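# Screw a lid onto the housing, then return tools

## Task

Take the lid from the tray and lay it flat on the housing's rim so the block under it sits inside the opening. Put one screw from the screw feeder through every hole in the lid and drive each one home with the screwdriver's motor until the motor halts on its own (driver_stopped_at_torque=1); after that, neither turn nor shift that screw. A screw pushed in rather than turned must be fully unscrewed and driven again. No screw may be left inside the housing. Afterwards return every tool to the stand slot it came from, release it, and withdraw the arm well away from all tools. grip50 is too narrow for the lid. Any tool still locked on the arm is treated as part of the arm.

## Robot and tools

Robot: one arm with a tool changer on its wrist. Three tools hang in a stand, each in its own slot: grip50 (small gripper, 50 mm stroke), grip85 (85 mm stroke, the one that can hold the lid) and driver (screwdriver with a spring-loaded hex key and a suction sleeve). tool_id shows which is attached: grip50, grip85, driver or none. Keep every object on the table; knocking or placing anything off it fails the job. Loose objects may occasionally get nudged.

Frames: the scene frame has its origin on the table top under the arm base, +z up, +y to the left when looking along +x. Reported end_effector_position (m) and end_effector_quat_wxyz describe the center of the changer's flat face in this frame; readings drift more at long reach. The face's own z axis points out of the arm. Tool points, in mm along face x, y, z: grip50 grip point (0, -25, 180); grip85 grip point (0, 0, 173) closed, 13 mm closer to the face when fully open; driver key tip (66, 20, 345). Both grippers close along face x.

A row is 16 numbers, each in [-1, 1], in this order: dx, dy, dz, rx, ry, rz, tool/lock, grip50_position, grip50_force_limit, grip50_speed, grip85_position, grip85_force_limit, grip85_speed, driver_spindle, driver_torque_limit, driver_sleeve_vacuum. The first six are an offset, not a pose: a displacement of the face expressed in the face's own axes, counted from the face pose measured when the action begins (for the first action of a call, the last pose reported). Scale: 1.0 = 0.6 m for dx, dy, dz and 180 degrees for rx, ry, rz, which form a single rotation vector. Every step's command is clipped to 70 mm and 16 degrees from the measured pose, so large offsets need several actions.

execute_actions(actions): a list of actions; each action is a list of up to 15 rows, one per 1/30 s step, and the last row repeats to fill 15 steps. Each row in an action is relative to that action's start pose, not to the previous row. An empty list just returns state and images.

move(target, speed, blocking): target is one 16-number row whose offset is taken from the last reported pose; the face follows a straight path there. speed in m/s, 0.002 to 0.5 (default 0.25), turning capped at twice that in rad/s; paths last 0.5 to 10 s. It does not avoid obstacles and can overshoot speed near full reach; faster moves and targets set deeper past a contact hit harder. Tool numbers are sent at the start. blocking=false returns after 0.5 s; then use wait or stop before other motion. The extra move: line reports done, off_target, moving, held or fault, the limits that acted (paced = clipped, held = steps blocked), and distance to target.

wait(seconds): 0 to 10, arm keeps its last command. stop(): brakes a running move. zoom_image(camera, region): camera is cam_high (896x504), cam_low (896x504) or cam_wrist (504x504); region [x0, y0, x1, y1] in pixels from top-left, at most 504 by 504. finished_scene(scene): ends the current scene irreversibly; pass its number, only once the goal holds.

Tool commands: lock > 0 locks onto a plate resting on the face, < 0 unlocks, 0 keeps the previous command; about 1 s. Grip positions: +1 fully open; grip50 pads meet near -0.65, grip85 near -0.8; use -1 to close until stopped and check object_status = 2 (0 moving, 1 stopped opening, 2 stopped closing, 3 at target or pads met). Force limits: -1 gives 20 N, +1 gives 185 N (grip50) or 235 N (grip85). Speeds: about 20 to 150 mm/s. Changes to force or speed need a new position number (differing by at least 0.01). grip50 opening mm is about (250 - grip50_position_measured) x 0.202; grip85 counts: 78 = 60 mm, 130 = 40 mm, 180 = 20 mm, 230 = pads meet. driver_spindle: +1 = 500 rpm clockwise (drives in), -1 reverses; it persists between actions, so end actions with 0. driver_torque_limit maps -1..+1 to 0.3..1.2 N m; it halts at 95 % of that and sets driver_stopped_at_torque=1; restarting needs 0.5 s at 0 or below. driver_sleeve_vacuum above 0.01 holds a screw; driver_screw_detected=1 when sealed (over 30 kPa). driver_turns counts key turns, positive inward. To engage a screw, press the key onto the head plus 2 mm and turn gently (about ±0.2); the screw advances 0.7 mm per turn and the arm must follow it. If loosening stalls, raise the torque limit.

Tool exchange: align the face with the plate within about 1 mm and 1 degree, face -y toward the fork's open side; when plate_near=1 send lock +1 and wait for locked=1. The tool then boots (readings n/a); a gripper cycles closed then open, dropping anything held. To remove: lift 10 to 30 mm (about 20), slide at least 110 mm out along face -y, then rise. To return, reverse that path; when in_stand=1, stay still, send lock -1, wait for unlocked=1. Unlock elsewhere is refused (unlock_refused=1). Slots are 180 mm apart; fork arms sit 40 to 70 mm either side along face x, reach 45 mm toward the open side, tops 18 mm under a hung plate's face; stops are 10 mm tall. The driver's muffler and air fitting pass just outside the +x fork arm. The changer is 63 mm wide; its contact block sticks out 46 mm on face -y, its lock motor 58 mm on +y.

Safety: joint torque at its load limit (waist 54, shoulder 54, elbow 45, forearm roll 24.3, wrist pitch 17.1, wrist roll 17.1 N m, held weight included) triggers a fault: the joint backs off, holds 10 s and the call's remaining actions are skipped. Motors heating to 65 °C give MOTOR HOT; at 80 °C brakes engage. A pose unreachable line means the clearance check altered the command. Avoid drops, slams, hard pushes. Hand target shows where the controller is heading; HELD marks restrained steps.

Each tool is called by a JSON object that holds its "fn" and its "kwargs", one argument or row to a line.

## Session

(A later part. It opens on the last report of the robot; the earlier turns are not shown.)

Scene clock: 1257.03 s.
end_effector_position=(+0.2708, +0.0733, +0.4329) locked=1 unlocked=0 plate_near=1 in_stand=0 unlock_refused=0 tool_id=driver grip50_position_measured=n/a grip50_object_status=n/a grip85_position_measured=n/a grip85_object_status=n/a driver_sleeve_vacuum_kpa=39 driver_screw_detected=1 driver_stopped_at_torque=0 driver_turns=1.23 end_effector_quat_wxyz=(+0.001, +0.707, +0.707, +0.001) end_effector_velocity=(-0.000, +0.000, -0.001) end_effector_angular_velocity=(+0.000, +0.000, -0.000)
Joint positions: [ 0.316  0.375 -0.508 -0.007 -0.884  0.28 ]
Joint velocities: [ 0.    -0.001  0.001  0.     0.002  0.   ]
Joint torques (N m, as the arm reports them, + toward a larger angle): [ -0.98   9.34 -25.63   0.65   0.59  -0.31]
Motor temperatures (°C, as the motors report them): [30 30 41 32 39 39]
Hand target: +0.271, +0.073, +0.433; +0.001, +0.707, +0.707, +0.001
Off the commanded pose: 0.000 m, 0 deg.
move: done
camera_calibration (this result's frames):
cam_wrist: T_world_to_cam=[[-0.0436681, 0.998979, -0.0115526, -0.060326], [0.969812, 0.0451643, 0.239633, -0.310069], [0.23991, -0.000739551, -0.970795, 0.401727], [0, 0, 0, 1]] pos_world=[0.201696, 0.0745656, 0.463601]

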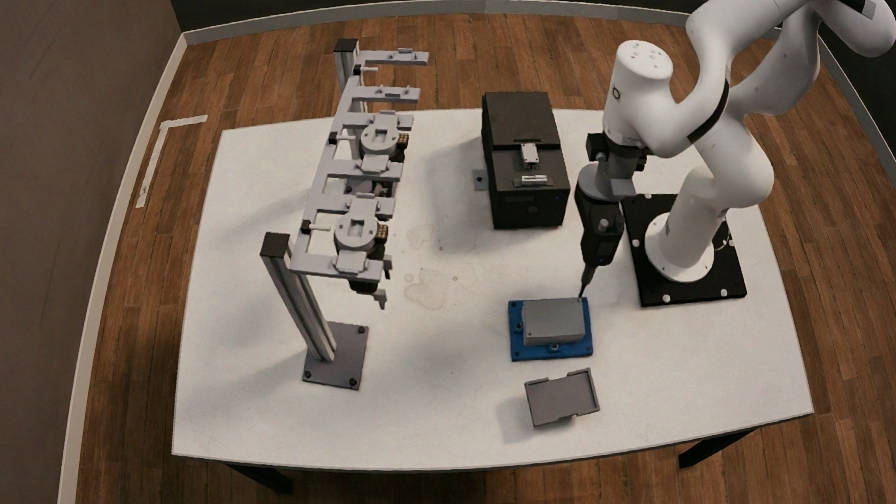

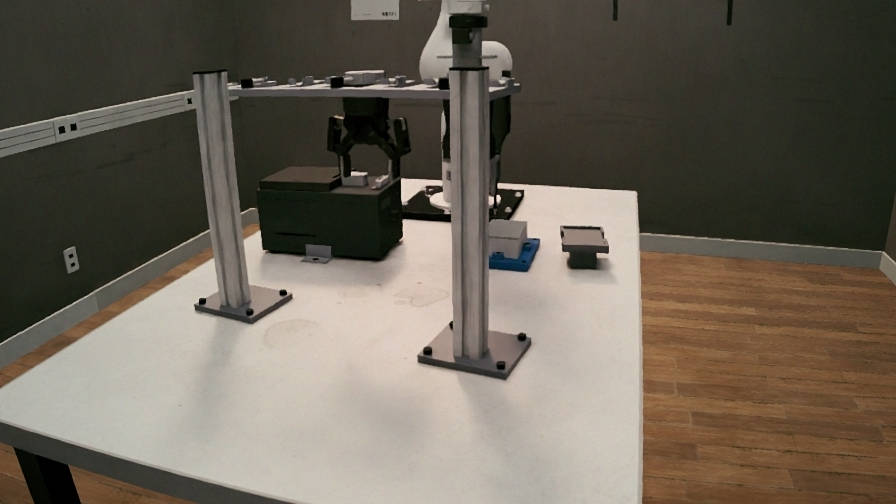

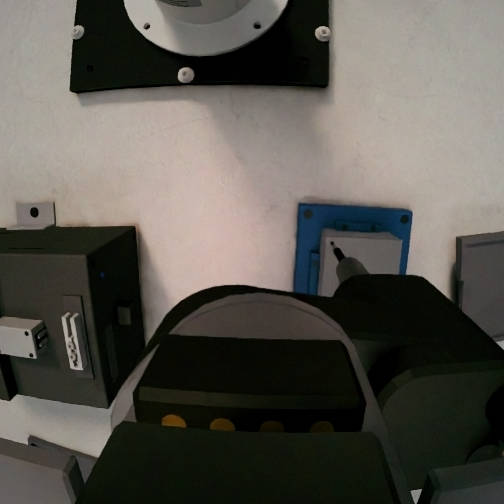

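{"fn": "move", "kwargs": {
  "target": [0.0005,0,0.015,0,0,0,0,0,0,0,0,0,0,0,0,1],
  "speed": 0.02
}}

{"fn": "zoom_image", "kwargs": {
  "camera": "cam_wrist",
  "region": [315,225,355,265]
}}

{"fn": "zoom_image", "kwargs": {
  "camera": "cam_high",
  "region": [565,280,595,310]
}}

Scene clock: 1276.40 s.
end_effector_position=(+0.2708, +0.0736, +0.4240) locked=1 unlocked=0 plate_near=1 in_stand=0 unlock_refused=0 tool_id=driver grip50_position_measured=n/a grip50_object_status=n/a grip85_position_measured=n/a grip85_object_status=n/a driver_sleeve_vacuum_kpa=39 driver_screw_detected=1 driver_stopped_at_torque=0 driver_turns=1.23 end_effector_quat_wxyz=(+0.001, +0.707, +0.707, +0.001) end_effector_velocity=(+0.000, -0.000, -0.000) end_effector_angular_velocity=(+0.000, -0.002, -0.001)
Joint positions: [ 0.317  0.364 -0.495 -0.008 -0.859  0.281]
Joint velocities: [-0.001 -0.    -0.    -0.     0.003  0.   ]
Joint torques (N m, as the arm reports them, + toward a larger angle): [ -1.81  10.19 -25.72   0.53   0.57  -0.32]
Motor temperatures (°C, as the motors report them): [30 30 41 32 39 39]
Hand target: +0.271, +0.074, +0.424; +0.001, +0.707, +0.707, +0.001
Off the commanded pose: 0.000 m, 0 deg.
move: done
camera_calibration (this result's frames):
cam_wrist: T_world_to_cam=[[-0.0436355, 0.99898, -0.0115751, -0.0607132], [0.969811, 0.0451381, 0.239644, -0.307962], [0.239922, -0.000768699, -0.970792, 0.393046], [0, 0, 0, 1]] pos_world=[0.201716, 0.0748543, 0.454664]

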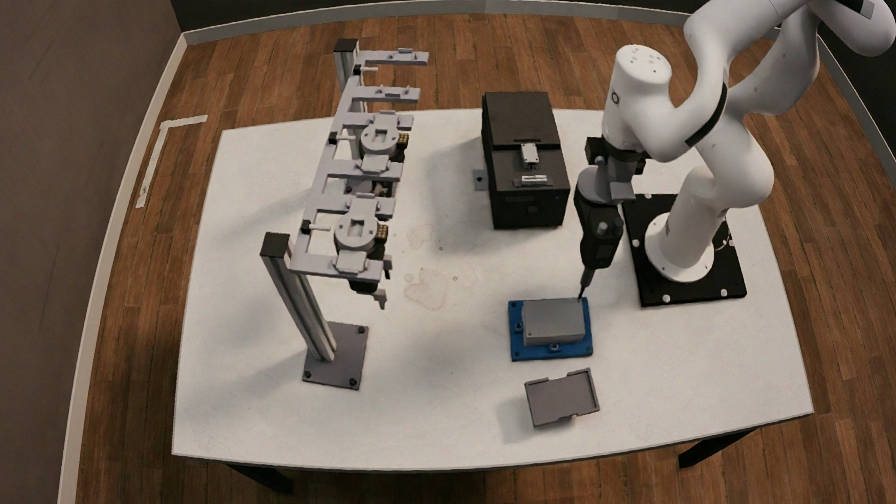

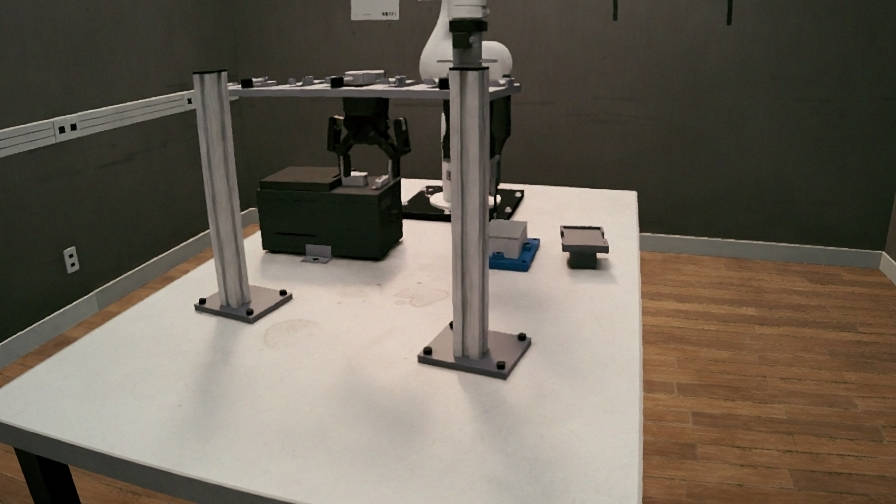

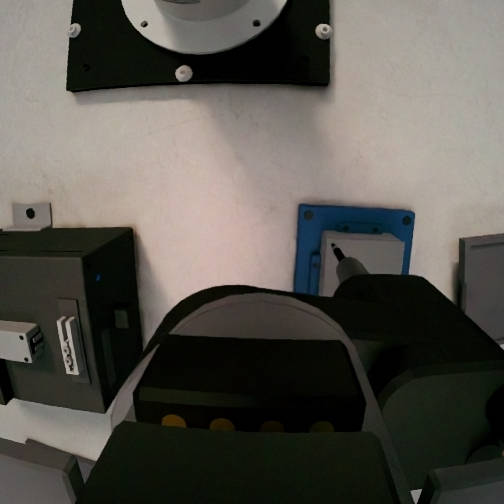

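Region (315, 225, 355, 265) of cam_wrist's 504x504 image, scaled by 12.600, with more detail than that image has.

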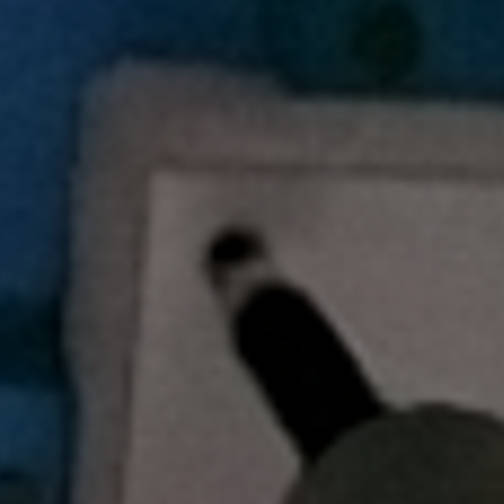

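Region (565, 280, 595, 310) of cam_high's 896x504 image, scaled by 16.800, with more detail than that image has.

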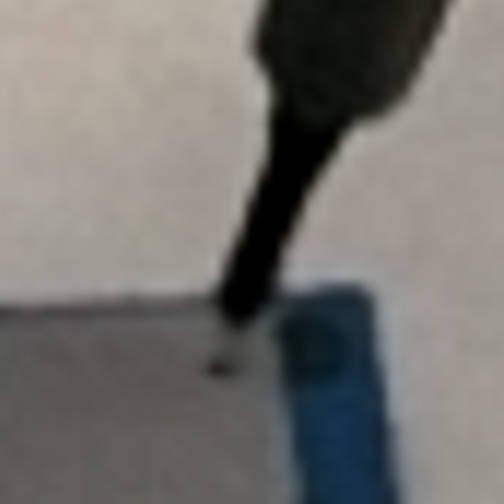

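{"fn": "move", "kwargs": {
  "target": [0,0,0.01,0,0,0,0,0,0,0,0,0,0,0,0,1],
  "speed": 0.008
}}

{"fn": "zoom_image", "kwargs": {
  "camera": "cam_wrist",
  "region": [315,225,355,265]
}}

{"fn": "zoom_image", "kwargs": {
  "camera": "cam_high",
  "region": [565,280,595,310]
}}

Scene clock: 1283.07 s.
end_effector_position=(+0.2709, +0.0736, +0.4181) locked=1 unlocked=0 plate_near=1 in_stand=0 unlock_refused=0 tool_id=driver grip50_position_measured=n/a grip50_object_status=n/a grip85_position_measured=n/a grip85_object_status=n/a driver_sleeve_vacuum_kpa=39 driver_screw_detected=1 driver_stopped_at_torque=0 driver_turns=1.23 end_effector_quat_wxyz=(+0.001, +0.707, +0.707, +0.001) end_effector_velocity=(-0.000, -0.000, -0.001) end_effector_angular_velocity=(-0.000, +0.001, -0.000)
Joint positions: [ 0.316  0.357 -0.486 -0.008 -0.842  0.281]
Joint velocities: [-0.001 -0.001  0.001  0.     0.001 -0.   ]
Joint torques (N m, as the arm reports them, + toward a larger angle): [ -1.38   9.26 -23.82   0.75   0.81  -0.22]
Motor temperatures (°C, as the motors report them): [30 30 41 32 39 39]
Hand target: +0.271, +0.074, +0.418; +0.001, +0.707, +0.707, +0.001
Off the commanded pose: 0.000 m, 0 deg.
move: done
camera_calibration (this result's frames):
cam_wrist: T_world_to_cam=[[-0.0436095, 0.998982, -0.011545, -0.0608021], [0.969777, 0.0451057, 0.239786, -0.30664], [0.240063, -0.000739158, -0.970757, 0.387259], [0, 0, 0, 1]] pos_world=[0.201755, 0.0748577, 0.44876]

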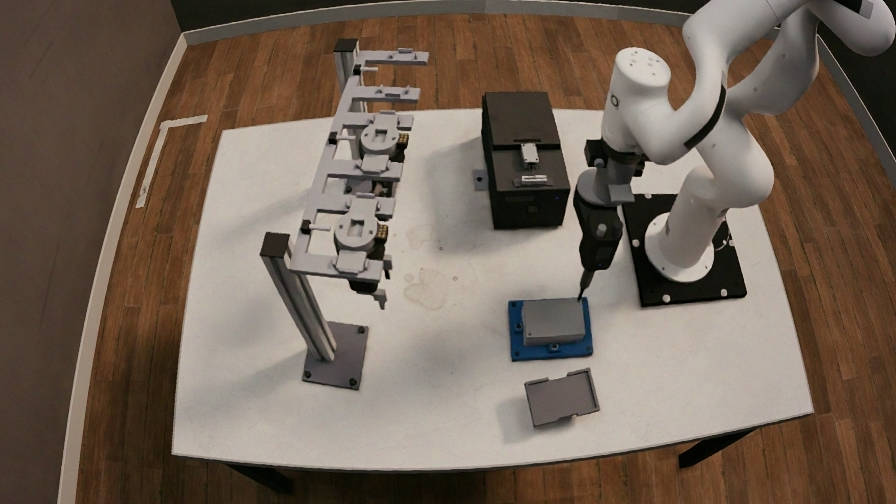

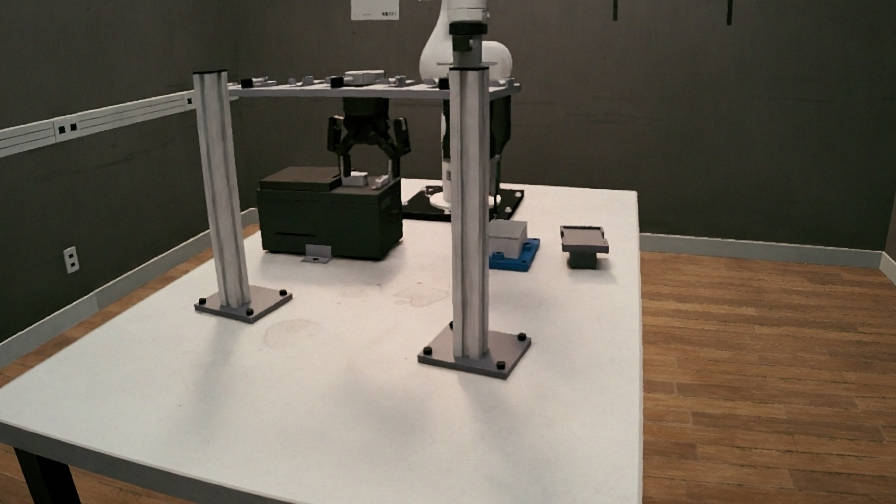

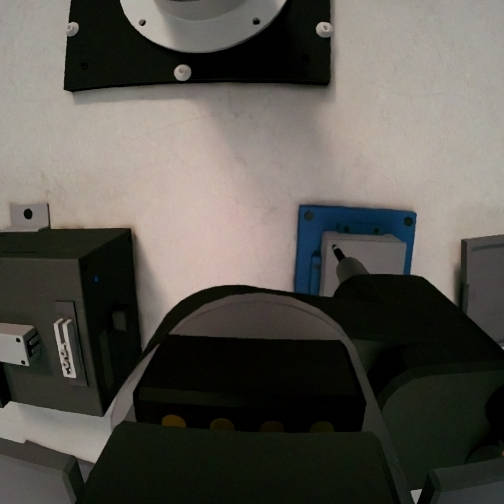

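Region (315, 225, 355, 265) of cam_wrist's 504x504 image, scaled by 12.600, with more detail than that image has.

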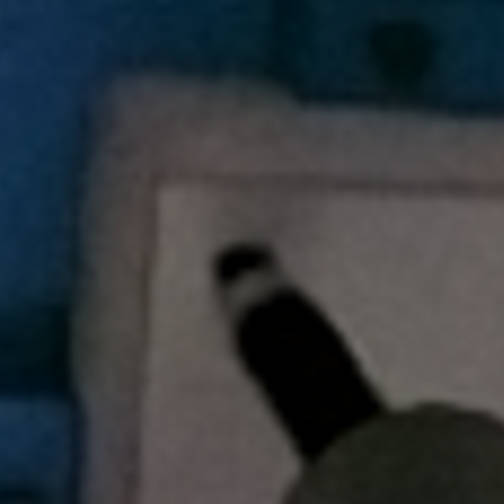

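Region (565, 280, 595, 310) of cam_high's 896x504 image, scaled by 16.800, with more detail than that image has.

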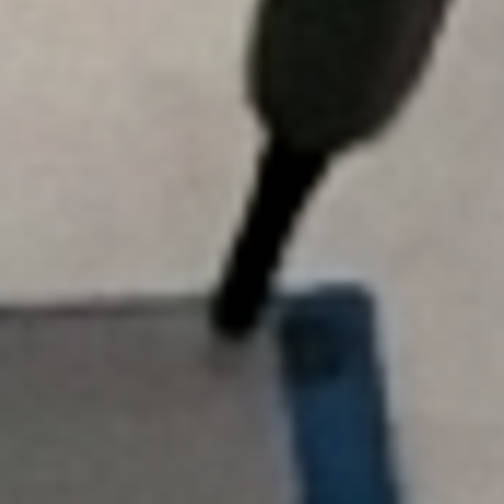

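{"fn": "execute_actions", "kwargs": {
  "actions": [
    [[0,0,0,0,0,0,0,0,0,0,0,0,0,0,0,1]]
  ]
}}

{"fn": "zoom_image", "kwargs": {
  "camera": "cam_low",
  "region": [485,200,515,230]
}}

Scene clock: 1295.47 s.
end_effector_position=(+0.2709, +0.0736, +0.4181) locked=1 unlocked=0 plate_near=1 in_stand=0 unlock_refused=0 tool_id=driver grip50_position_measured=n/a grip50_object_status=n/a grip85_position_measured=n/a grip85_object_status=n/a driver_sleeve_vacuum_kpa=39 driver_screw_detected=1 driver_stopped_at_torque=0 driver_turns=1.23 end_effector_quat_wxyz=(+0.001, +0.707, +0.707, +0.001) end_effector_velocity=(-0.000, -0.000, +0.000) end_effector_angular_velocity=(-0.000, -0.000, -0.000)
Joint positions: [ 0.316  0.357 -0.486 -0.008 -0.842  0.281]
Joint velocities: [-0.001  0.001  0.    -0.    -0.001 -0.   ]
Joint torques (N m, as the arm reports them, + toward a larger angle): [ -1.9    8.21 -24.48   0.34   0.67  -0.19]
Motor temperatures (°C, as the motors report them): [30 30 41 32 39 39]
Hand target: +0.271, +0.074, +0.418; +0.001, +0.707, +0.707, +0.001
Off the commanded pose: 0.000 m, 0 deg.
Step readings (end_effector_position):
0: (+0.2708, +0.0736, +0.4180)
1: (+0.2708, +0.0736, +0.4180)
2: (+0.2708, +0.0736, +0.4180)
4: (+0.2709, +0.0736, +0.4180)
8: (+0.2709, +0.0736, +0.4181)
15: end_effector_position above
camera_calibration (this result's frames):
cam_wrist: T_world_to_cam=[[-0.0436168, 0.998981, -0.0115646, -0.0607884], [0.969794, 0.0451175, 0.239715, -0.306601], [0.239993, -0.000759646, -0.970774, 0.387282], [0, 0, 0, 1]] pos_world=[0.201744, 0.0748538, 0.448757]

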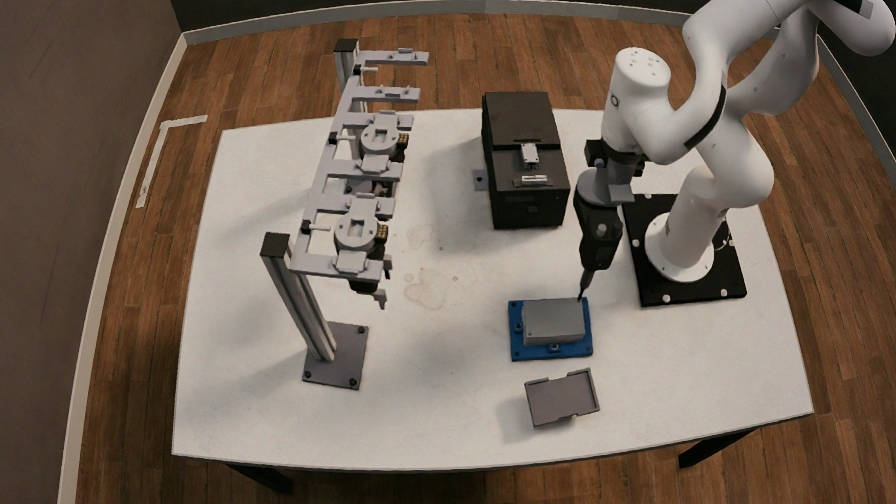

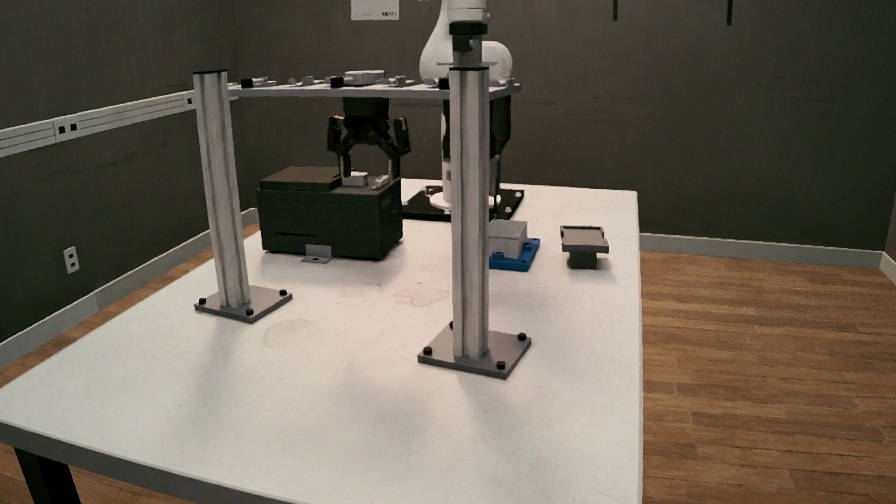

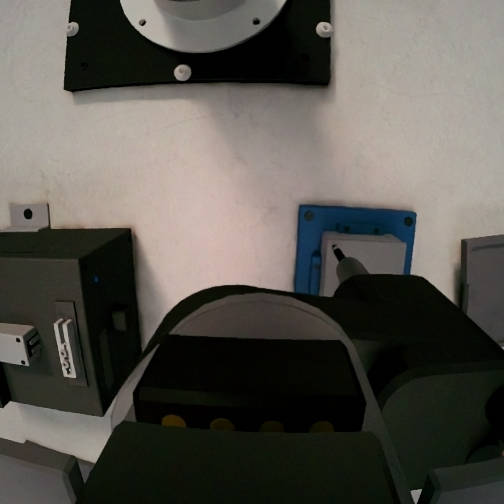

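Region (485, 200, 515, 230) of cam_low's 896x504 image, scaled by 16.800, with more detail than that image has.

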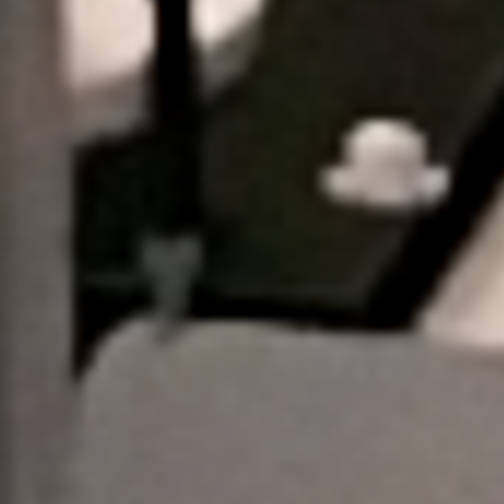

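{"fn": "execute_actions", "kwargs": {
  "actions": [
    [[0,0,0.0008,0,0,0,0,0,0,0,0,0,0,0.2,-0.5,1]],
    [[0,0,0.001,0,0,0,0,0,0,0,0,0,0,0.2,-0.5,1]],
    [[0,0,0,0,0,0,0,0,0,0,0,0,0,0,-0.5,1]]
  ]
}}

{"fn": "zoom_image", "kwargs": {
  "camera": "cam_low",
  "region": [485,200,515,230]
}}

{"fn": "zoom_image", "kwargs": {
  "camera": "cam_wrist",
  "region": [315,225,355,265]
}}

Scene clock: 1322.20 s.
end_effector_position=(+0.2709, +0.0736, +0.4170) locked=1 unlocked=0 plate_near=1 in_stand=0 unlock_refused=0 tool_id=driver grip50_position_measured=n/a grip50_object_status=n/a grip85_position_measured=n/a grip85_object_status=n/a driver_sleeve_vacuum_kpa=40 driver_screw_detected=1 driver_stopped_at_torque=0 driver_turns=2.84 end_effector_quat_wxyz=(+0.001, +0.707, +0.707, +0.001) end_effector_velocity=(-0.000, -0.000, -0.000) end_effector_angular_velocity=(-0.000, +0.001, -0.000)
Joint positions: [ 0.316  0.355 -0.484 -0.008 -0.839  0.281]
Joint velocities: [-0.001  0.     0.001  0.    -0.    -0.001]
Joint torques (N m, as the arm reports them, + toward a larger angle): [ -2.61   8.59 -23.76   0.28   0.45  -0.23]
Motor temperatures (°C, as the motors report them): [30 30 41 32 39 39]
Hand target: +0.271, +0.074, +0.417; +0.001, +0.707, +0.707, +0.001
Off the commanded pose: 0.000 m, 0 deg.
Step readings (end_effector_position; steps 1 to 15: 1st action; 16 to 30: 2nd action; 31 to 45: 3rd action):
0: (+0.2709, +0.0736, +0.4181)
1: (+0.2709, +0.0736, +0.4181)
2: (+0.2709, +0.0736, +0.4180)
4: (+0.2710, +0.0736, +0.4178)
8: (+0.2709, +0.0736, +0.4177)
15: (+0.2709, +0.0736, +0.4176)
16: (+0.2709, +0.0736, +0.4176)
17: (+0.2709, +0.0736, +0.4175)
19: (+0.2709, +0.0736, +0.4172)
23: (+0.2709, +0.0736, +0.4170)
30: (+0.2709, +0.0736, +0.4170)
31: (+0.2709, +0.0736, +0.4170)
32: (+0.2709, +0.0736, +0.4170)
34: (+0.2709, +0.0736, +0.4170)
38: (+0.2709, +0.0736, +0.4170)
45: end_effector_position above
camera_calibration (this result's frames):
cam_wrist: T_world_to_cam=[[-0.0436007, 0.998983, -0.0115195, -0.0608319], [0.969759, 0.0450911, 0.239864, -0.306429], [0.240139, -0.000712912, -0.970738, 0.386194], [0, 0, 0, 1]] pos_world=[0.201769, 0.0748626, 0.447694]

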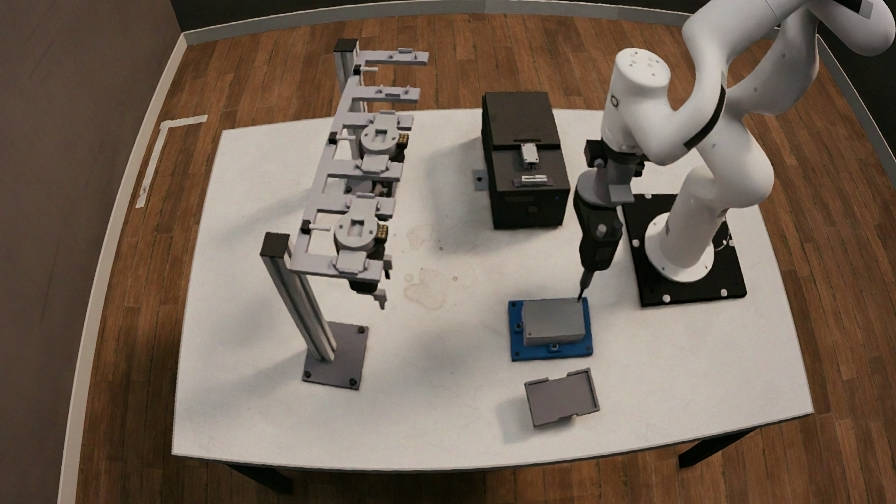

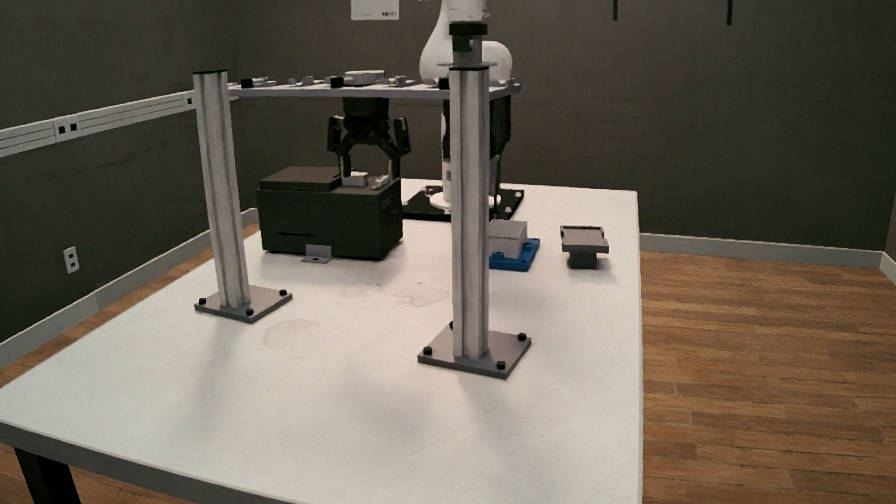

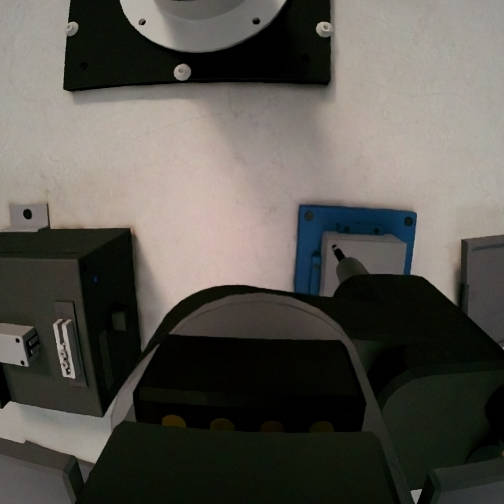

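Region (485, 200, 515, 230) of cam_low's 896x504 image, scaled by 16.800, with more detail than that image has.

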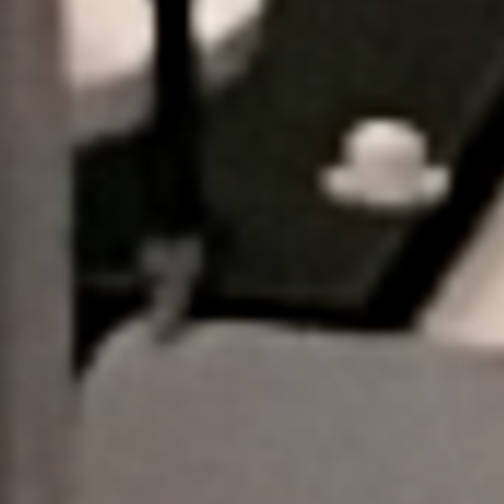

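Region (315, 225, 355, 265) of cam_wrist's 504x504 image, scaled by 12.600, with more detail than that image has.

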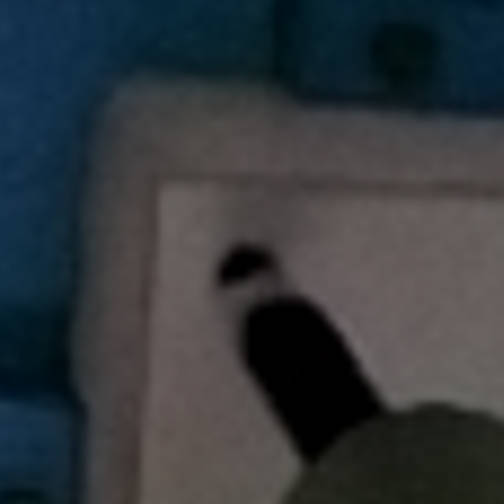

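{"fn": "execute_actions", "kwargs": {
  "actions": [
    [[0,0,-0.005,0,0,0,0,0,0,0,0,0,0,0,-0.5,1]],
    [[-0.0011,-0.002,0,0,0,0,0,0,0,0,0,0,0,0,-0.5,1]],
    [[0,0,0.003,0,0,0,0,0,0,0,0,0,0,0,-0.5,1]],
    [[0,0,0.003,0,0,0,0,0,0,0,0,0,0,0,-0.5,1]]
  ]
}}

{"fn": "zoom_image", "kwargs": {
  "camera": "cam_low",
  "region": [485,200,515,230]
}}

{"fn": "zoom_image", "kwargs": {
  "camera": "cam_wrist",
  "region": [315,225,355,265]
}}

Scene clock: 1373.57 s.
end_effector_position=(+0.2697, +0.0730, +0.4164) locked=1 unlocked=0 plate_near=1 in_stand=0 unlock_refused=0 tool_id=driver grip50_position_measured=n/a grip50_object_status=n/a grip85_position_measured=n/a grip85_object_status=n/a driver_sleeve_vacuum_kpa=31 driver_screw_detected=1 driver_stopped_at_torque=0 driver_turns=2.84 end_effector_quat_wxyz=(+0.001, +0.707, +0.707, +0.001) end_effector_velocity=(-0.000, +0.000, -0.000) end_effector_angular_velocity=(-0.000, +0.002, +0.000)
Joint positions: [ 0.315  0.359 -0.48  -0.008 -0.839  0.28 ]
Joint velocities: [ 0.    -0.     0.001  0.001 -0.001 -0.   ]
Joint torques (N m, as the arm reports them, + toward a larger angle): [ -2.18   7.3  -22.82   0.2    0.1   -0.28]
Motor temperatures (°C, as the motors report them): [30 30 40 32 39 39]
Hand target: +0.270, +0.073, +0.416; +0.001, +0.707, +0.707, +0.001
Off the commanded pose: 0.000 m, 0 deg.
Step readings (end_effector_position; steps 1 to 15: 1st action; 16 to 30: 2nd action; 31 to 45: 3rd action; 46 to 60: 4th action):
0: (+0.2709, +0.0736, +0.4170)
1: (+0.2709, +0.0736, +0.4170)
2: (+0.2708, +0.0736, +0.4174)
4: (+0.2709, +0.0736, +0.4189)
8: (+0.2709, +0.0736, +0.4199)
15: (+0.2709, +0.0736, +0.4200)
16: (+0.2709, +0.0736, +0.4200)
17: (+0.2707, +0.0735, +0.4200)
19: (+0.2702, +0.0732, +0.4200)
23: (+0.2697, +0.0730, +0.4200)
30: (+0.2697, +0.0730, +0.4200)
31: (+0.2697, +0.0730, +0.4200)
32: (+0.2697, +0.0730, +0.4198)
34: (+0.2697, +0.0730, +0.4189)
38: (+0.2697, +0.0730, +0.4183)
45: (+0.2697, +0.0730, +0.4182)
46: (+0.2697, +0.0730, +0.4182)
47: (+0.2697, +0.0730, +0.4180)
49: (+0.2698, +0.0730, +0.4171)
53: (+0.2697, +0.0730, +0.4165)
60: end_effector_position above
camera_calibration (this result's frames):
cam_wrist: T_world_to_cam=[[-0.043584, 0.998984, -0.0115042, -0.0602453], [0.969724, 0.0450714, 0.24001, -0.305179], [0.240285, -0.000695267, -0.970702, 0.385854], [0, 0, 0, 1]] pos_world=[0.200599, 0.0742072, 0.447102]

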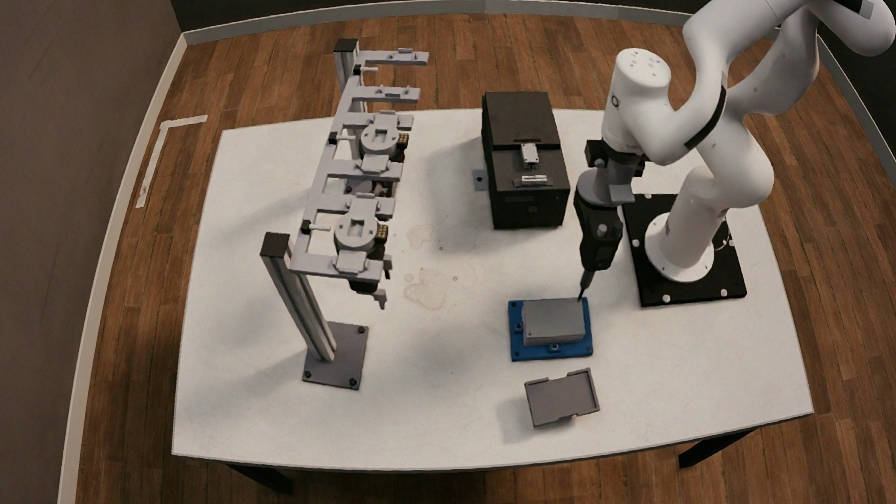

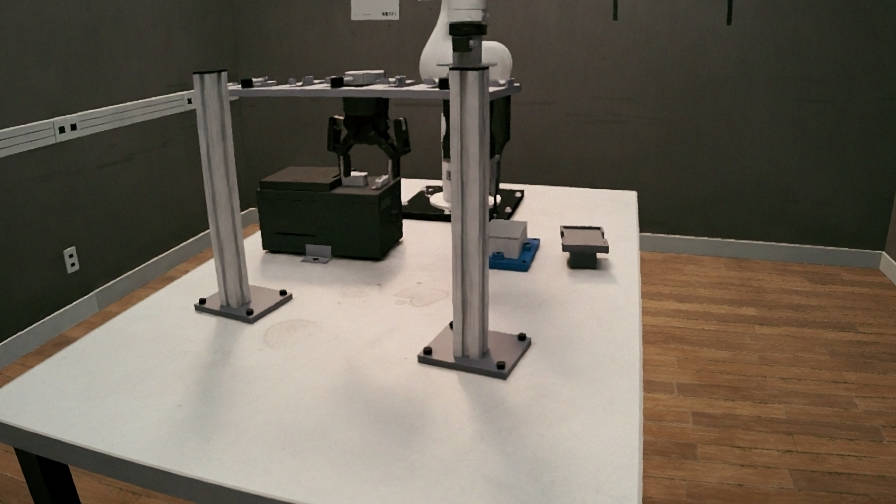

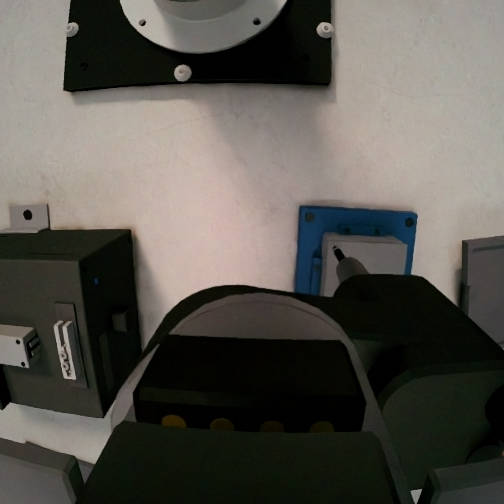

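Region (485, 200, 515, 230) of cam_low's 896x504 image, scaled by 16.800, with more detail than that image has.

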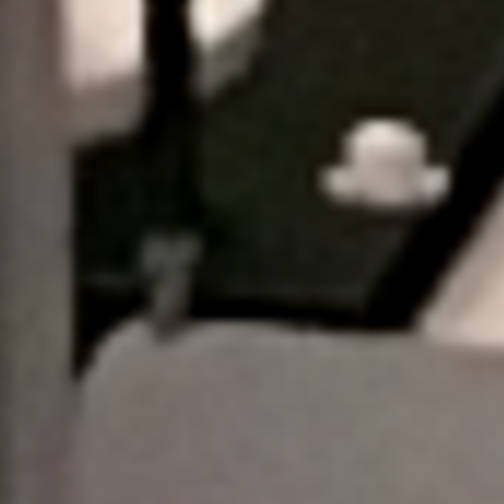

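Region (315, 225, 355, 265) of cam_wrist's 504x504 image, scaled by 12.600, with more detail than that image has.

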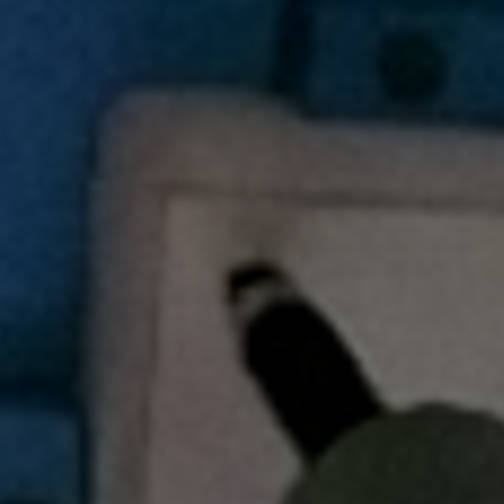

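{"fn": "execute_actions", "kwargs": {
  "actions": [
    [[0,0,-0.01,0,0,0,0,0,0,0,0,0,0,0,-0.5,1]]
  ]
}}

{"fn": "zoom_image", "kwargs": {
  "camera": "cam_wrist",
  "region": [322,232,350,260]
}}

{"fn": "zoom_image", "kwargs": {
  "camera": "cam_high",
  "region": [567,288,591,312]
}}

{"fn": "zoom_image", "kwargs": {
  "camera": "cam_low",
  "region": [485,205,510,230]
}}

Scene clock: 1395.30 s.
end_effector_position=(+0.2696, +0.0729, +0.4223) locked=1 unlocked=0 plate_near=1 in_stand=0 unlock_refused=0 tool_id=driver grip50_position_measured=n/a grip50_object_status=n/a grip85_position_measured=n/a grip85_object_status=n/a driver_sleeve_vacuum_kpa=39 driver_screw_detected=1 driver_stopped_at_torque=0 driver_turns=2.84 end_effector_quat_wxyz=(+0.001, +0.707, +0.707, +0.001) end_effector_velocity=(+0.001, +0.000, +0.001) end_effector_angular_velocity=(+0.001, -0.003, -0.001)
Joint positions: [ 0.315  0.367 -0.489 -0.008 -0.856  0.28 ]
Joint velocities: [-0.     0.    -0.002 -0.     0.001  0.   ]
Joint torques (N m, as the arm reports them, + toward a larger angle): [ -2.4    9.61 -25.59   1.02   0.61  -0.26]
Motor temperatures (°C, as the motors report them): [30 30 40 32 39 39]
Hand target: +0.270, +0.073, +0.422; +0.001, +0.707, +0.707, +0.001
Off the commanded pose: 0.000 m, 0 deg.
Step readings (end_effector_position):
0: (+0.2697, +0.0730, +0.4164)
1: (+0.2697, +0.0730, +0.4164)
2: (+0.2696, +0.0729, +0.4170)
4: (+0.2693, +0.0728, +0.4197)
8: (+0.2696, +0.0729, +0.4221)
15: end_effector_position above
camera_calibration (this result's frames):
cam_wrist: T_world_to_cam=[[-0.0436276, 0.998981, -0.0115815, -0.0601243], [0.969806, 0.045132, 0.239666, -0.306397], [0.239944, -0.000775751, -0.970786, 0.391728], [0, 0, 0, 1]] pos_world=[0.20053, 0.0741952, 0.453021]

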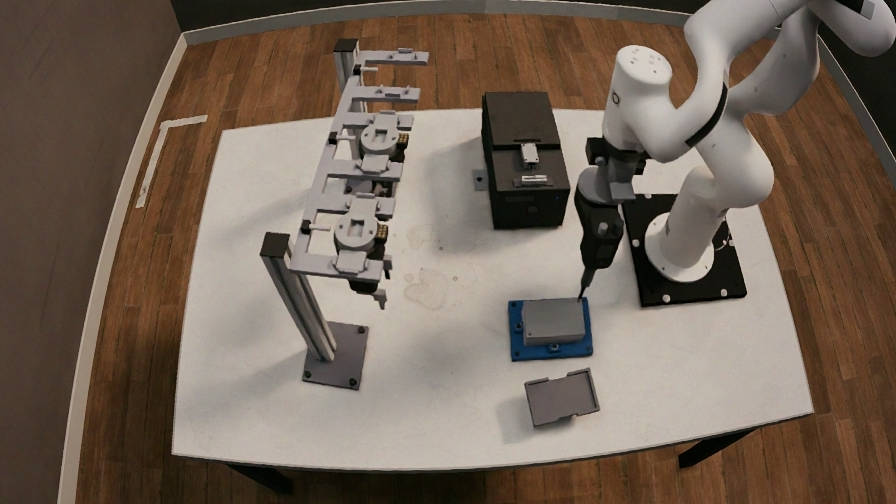

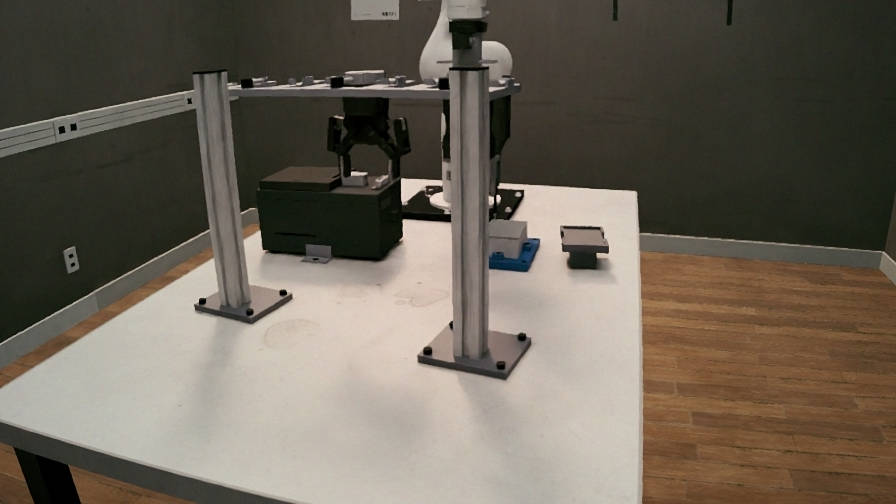

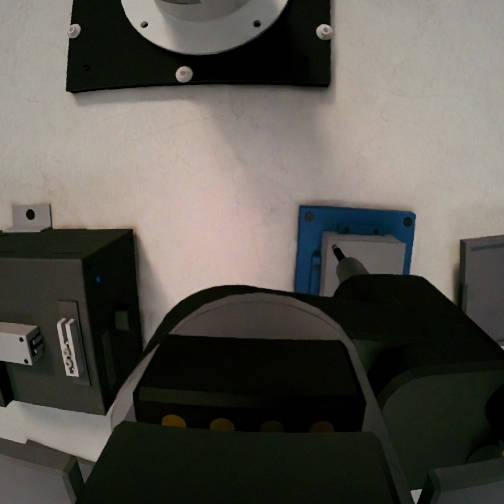

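Region (322, 232, 350, 260) of cam_wrist's 504x504 image, scaled by 18.000, with more detail than that image has.

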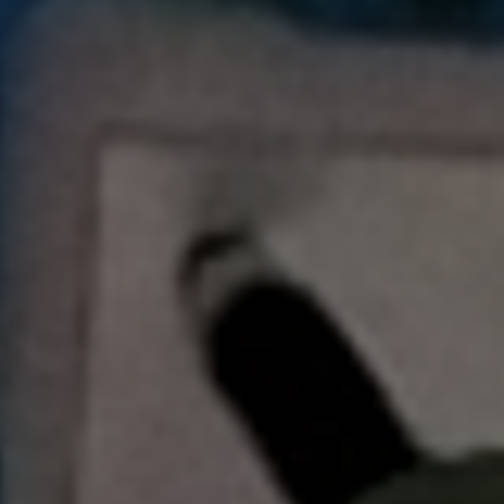

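Region (567, 288, 591, 312) of cam_high's 896x504 image, scaled by 21.000, with more detail than that image has.

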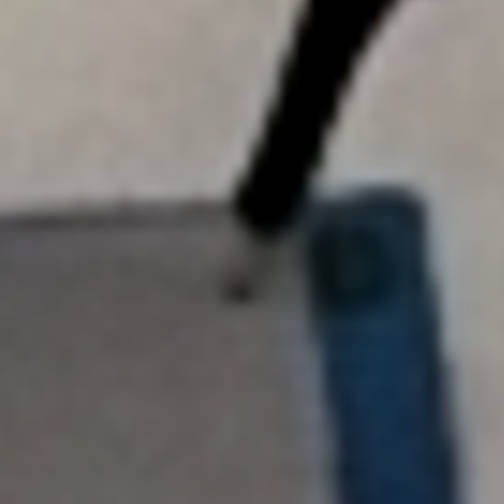

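Region (485, 205, 510, 230) of cam_low's 896x504 image, scaled by 20.160, with more detail than that image has.

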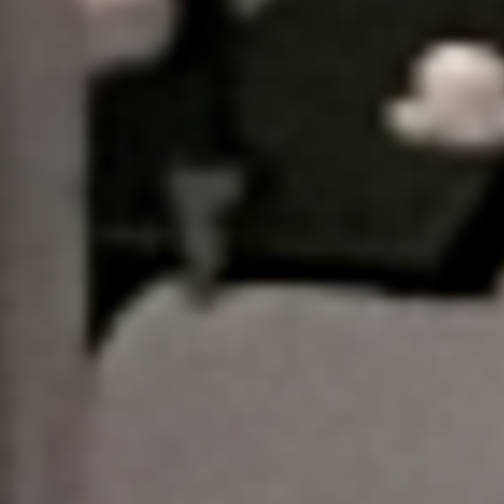

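{"fn": "execute_actions", "kwargs": {
  "actions": [
    [[0.0006,0.0011,0,0,0,0,0,0,0,0,0,0,0,0,-0.5,1]],
    [[0,0,0.005,0,0,0,0,0,0,0,0,0,0,0,-0.5,1]],
    [[0,0,0.003,0,0,0,0,0,0,0,0,0,0,0,-0.5,1]],
    [[0,0,0.002,0,0,0,0,0,0,0,0,0,0,0,-0.5,1]]
  ]
}}

{"fn": "zoom_image", "kwargs": {
  "camera": "cam_low",
  "region": [485,200,515,230]
}}

{"fn": "zoom_image", "kwargs": {
  "camera": "cam_wrist",
  "region": [322,232,350,260]
}}

Scene clock: 1427.10 s.
end_effector_position=(+0.2704, +0.0733, +0.4165) locked=1 unlocked=0 plate_near=1 in_stand=0 unlock_refused=0 tool_id=driver grip50_position_measured=n/a grip50_object_status=n/a grip85_position_measured=n/a grip85_object_status=n/a driver_sleeve_vacuum_kpa=40 driver_screw_detected=1 driver_stopped_at_torque=0 driver_turns=2.84 end_effector_quat_wxyz=(+0.001, +0.707, +0.707, +0.001) end_effector_velocity=(-0.000, -0.000, -0.001) end_effector_angular_velocity=(-0.000, +0.001, -0.001)
Joint positions: [ 0.316  0.356 -0.482 -0.008 -0.838  0.28 ]
Joint velocities: [-0.001 -0.001  0.001  0.     0.    -0.   ]
Joint torques (N m, as the arm reports them, + toward a larger angle): [ -1.41   7.4  -23.42   0.6    0.55  -0.22]
Motor temperatures (°C, as the motors report them): [30 30 41 32 39 39]
Hand target: +0.270, +0.073, +0.416; +0.001, +0.707, +0.707, +0.001
Off the commanded pose: 0.000 m, 0 deg.
Step readings (end_effector_position; steps 1 to 15: 1st action; 16 to 30: 2nd action; 31 to 45: 3rd action; 46 to 60: 4th action):
0: (+0.2697, +0.0730, +0.4224)
1: (+0.2697, +0.0730, +0.4224)
2: (+0.2698, +0.0730, +0.4224)
4: (+0.2701, +0.0732, +0.4224)
8: (+0.2703, +0.0733, +0.4223)
15: (+0.2703, +0.0733, +0.4223)
16: (+0.2703, +0.0733, +0.4223)
17: (+0.2704, +0.0733, +0.4220)
19: (+0.2704, +0.0733, +0.4205)
23: (+0.2704, +0.0733, +0.4196)
30: (+0.2704, +0.0733, +0.4194)
31: (+0.2704, +0.0733, +0.4194)
32: (+0.2704, +0.0733, +0.4192)
34: (+0.2704, +0.0733, +0.4183)
38: (+0.2704, +0.0733, +0.4177)
45: (+0.2704, +0.0733, +0.4177)
46: (+0.2704, +0.0733, +0.4176)
47: (+0.2704, +0.0733, +0.4175)
49: (+0.2704, +0.0733, +0.4169)
53: (+0.2704, +0.0733, +0.4165)
60: end_effector_position above
camera_calibration (this result's frames):
cam_wrist: T_world_to_cam=[[-0.0435829, 0.998984, -0.0114874, -0.0605851], [0.969712, 0.0450663, 0.240058, -0.305869], [0.240332, -0.000677082, -0.970691, 0.385704], [0, 0, 0, 1]] pos_world=[0.201268, 0.0745691, 0.44713]

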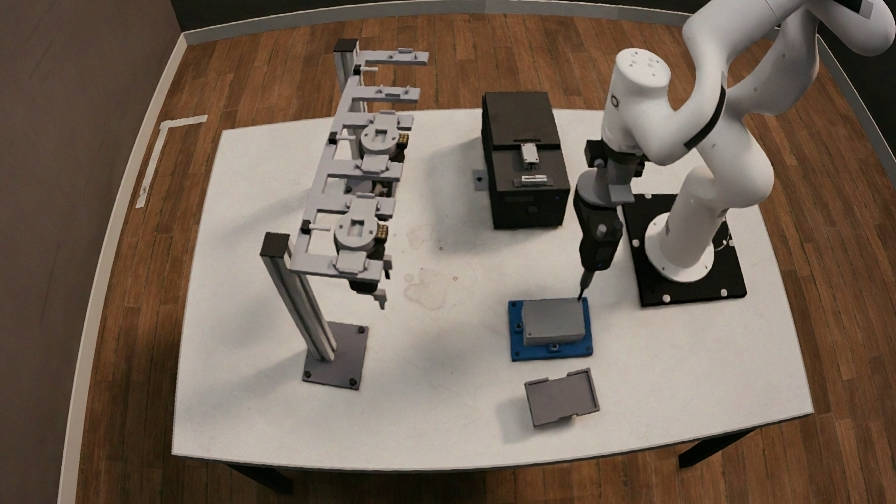

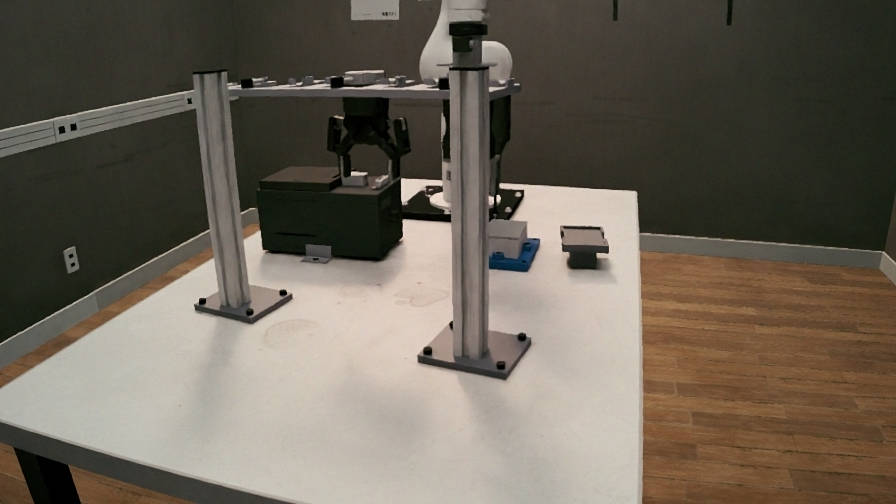

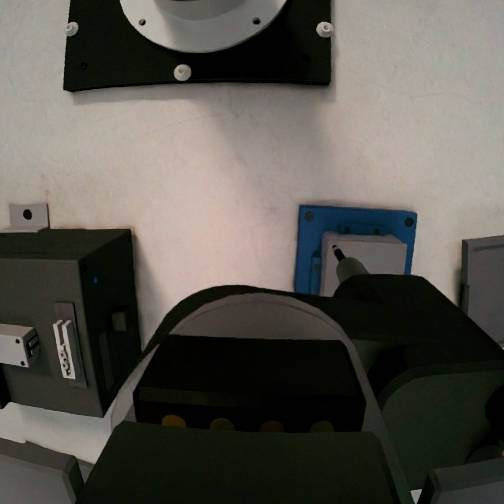

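Region (485, 200, 515, 230) of cam_low's 896x504 image, scaled by 16.800, with more detail than that image has.

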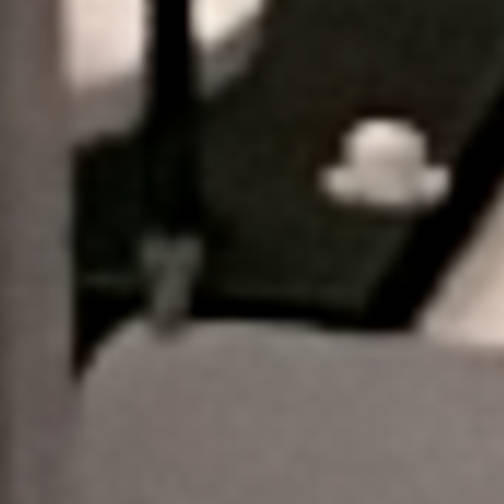

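Region (322, 232, 350, 260) of cam_wrist's 504x504 image, scaled by 18.000, with more detail than that image has.

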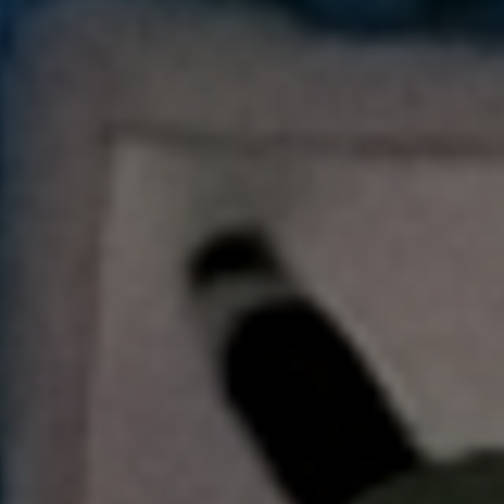

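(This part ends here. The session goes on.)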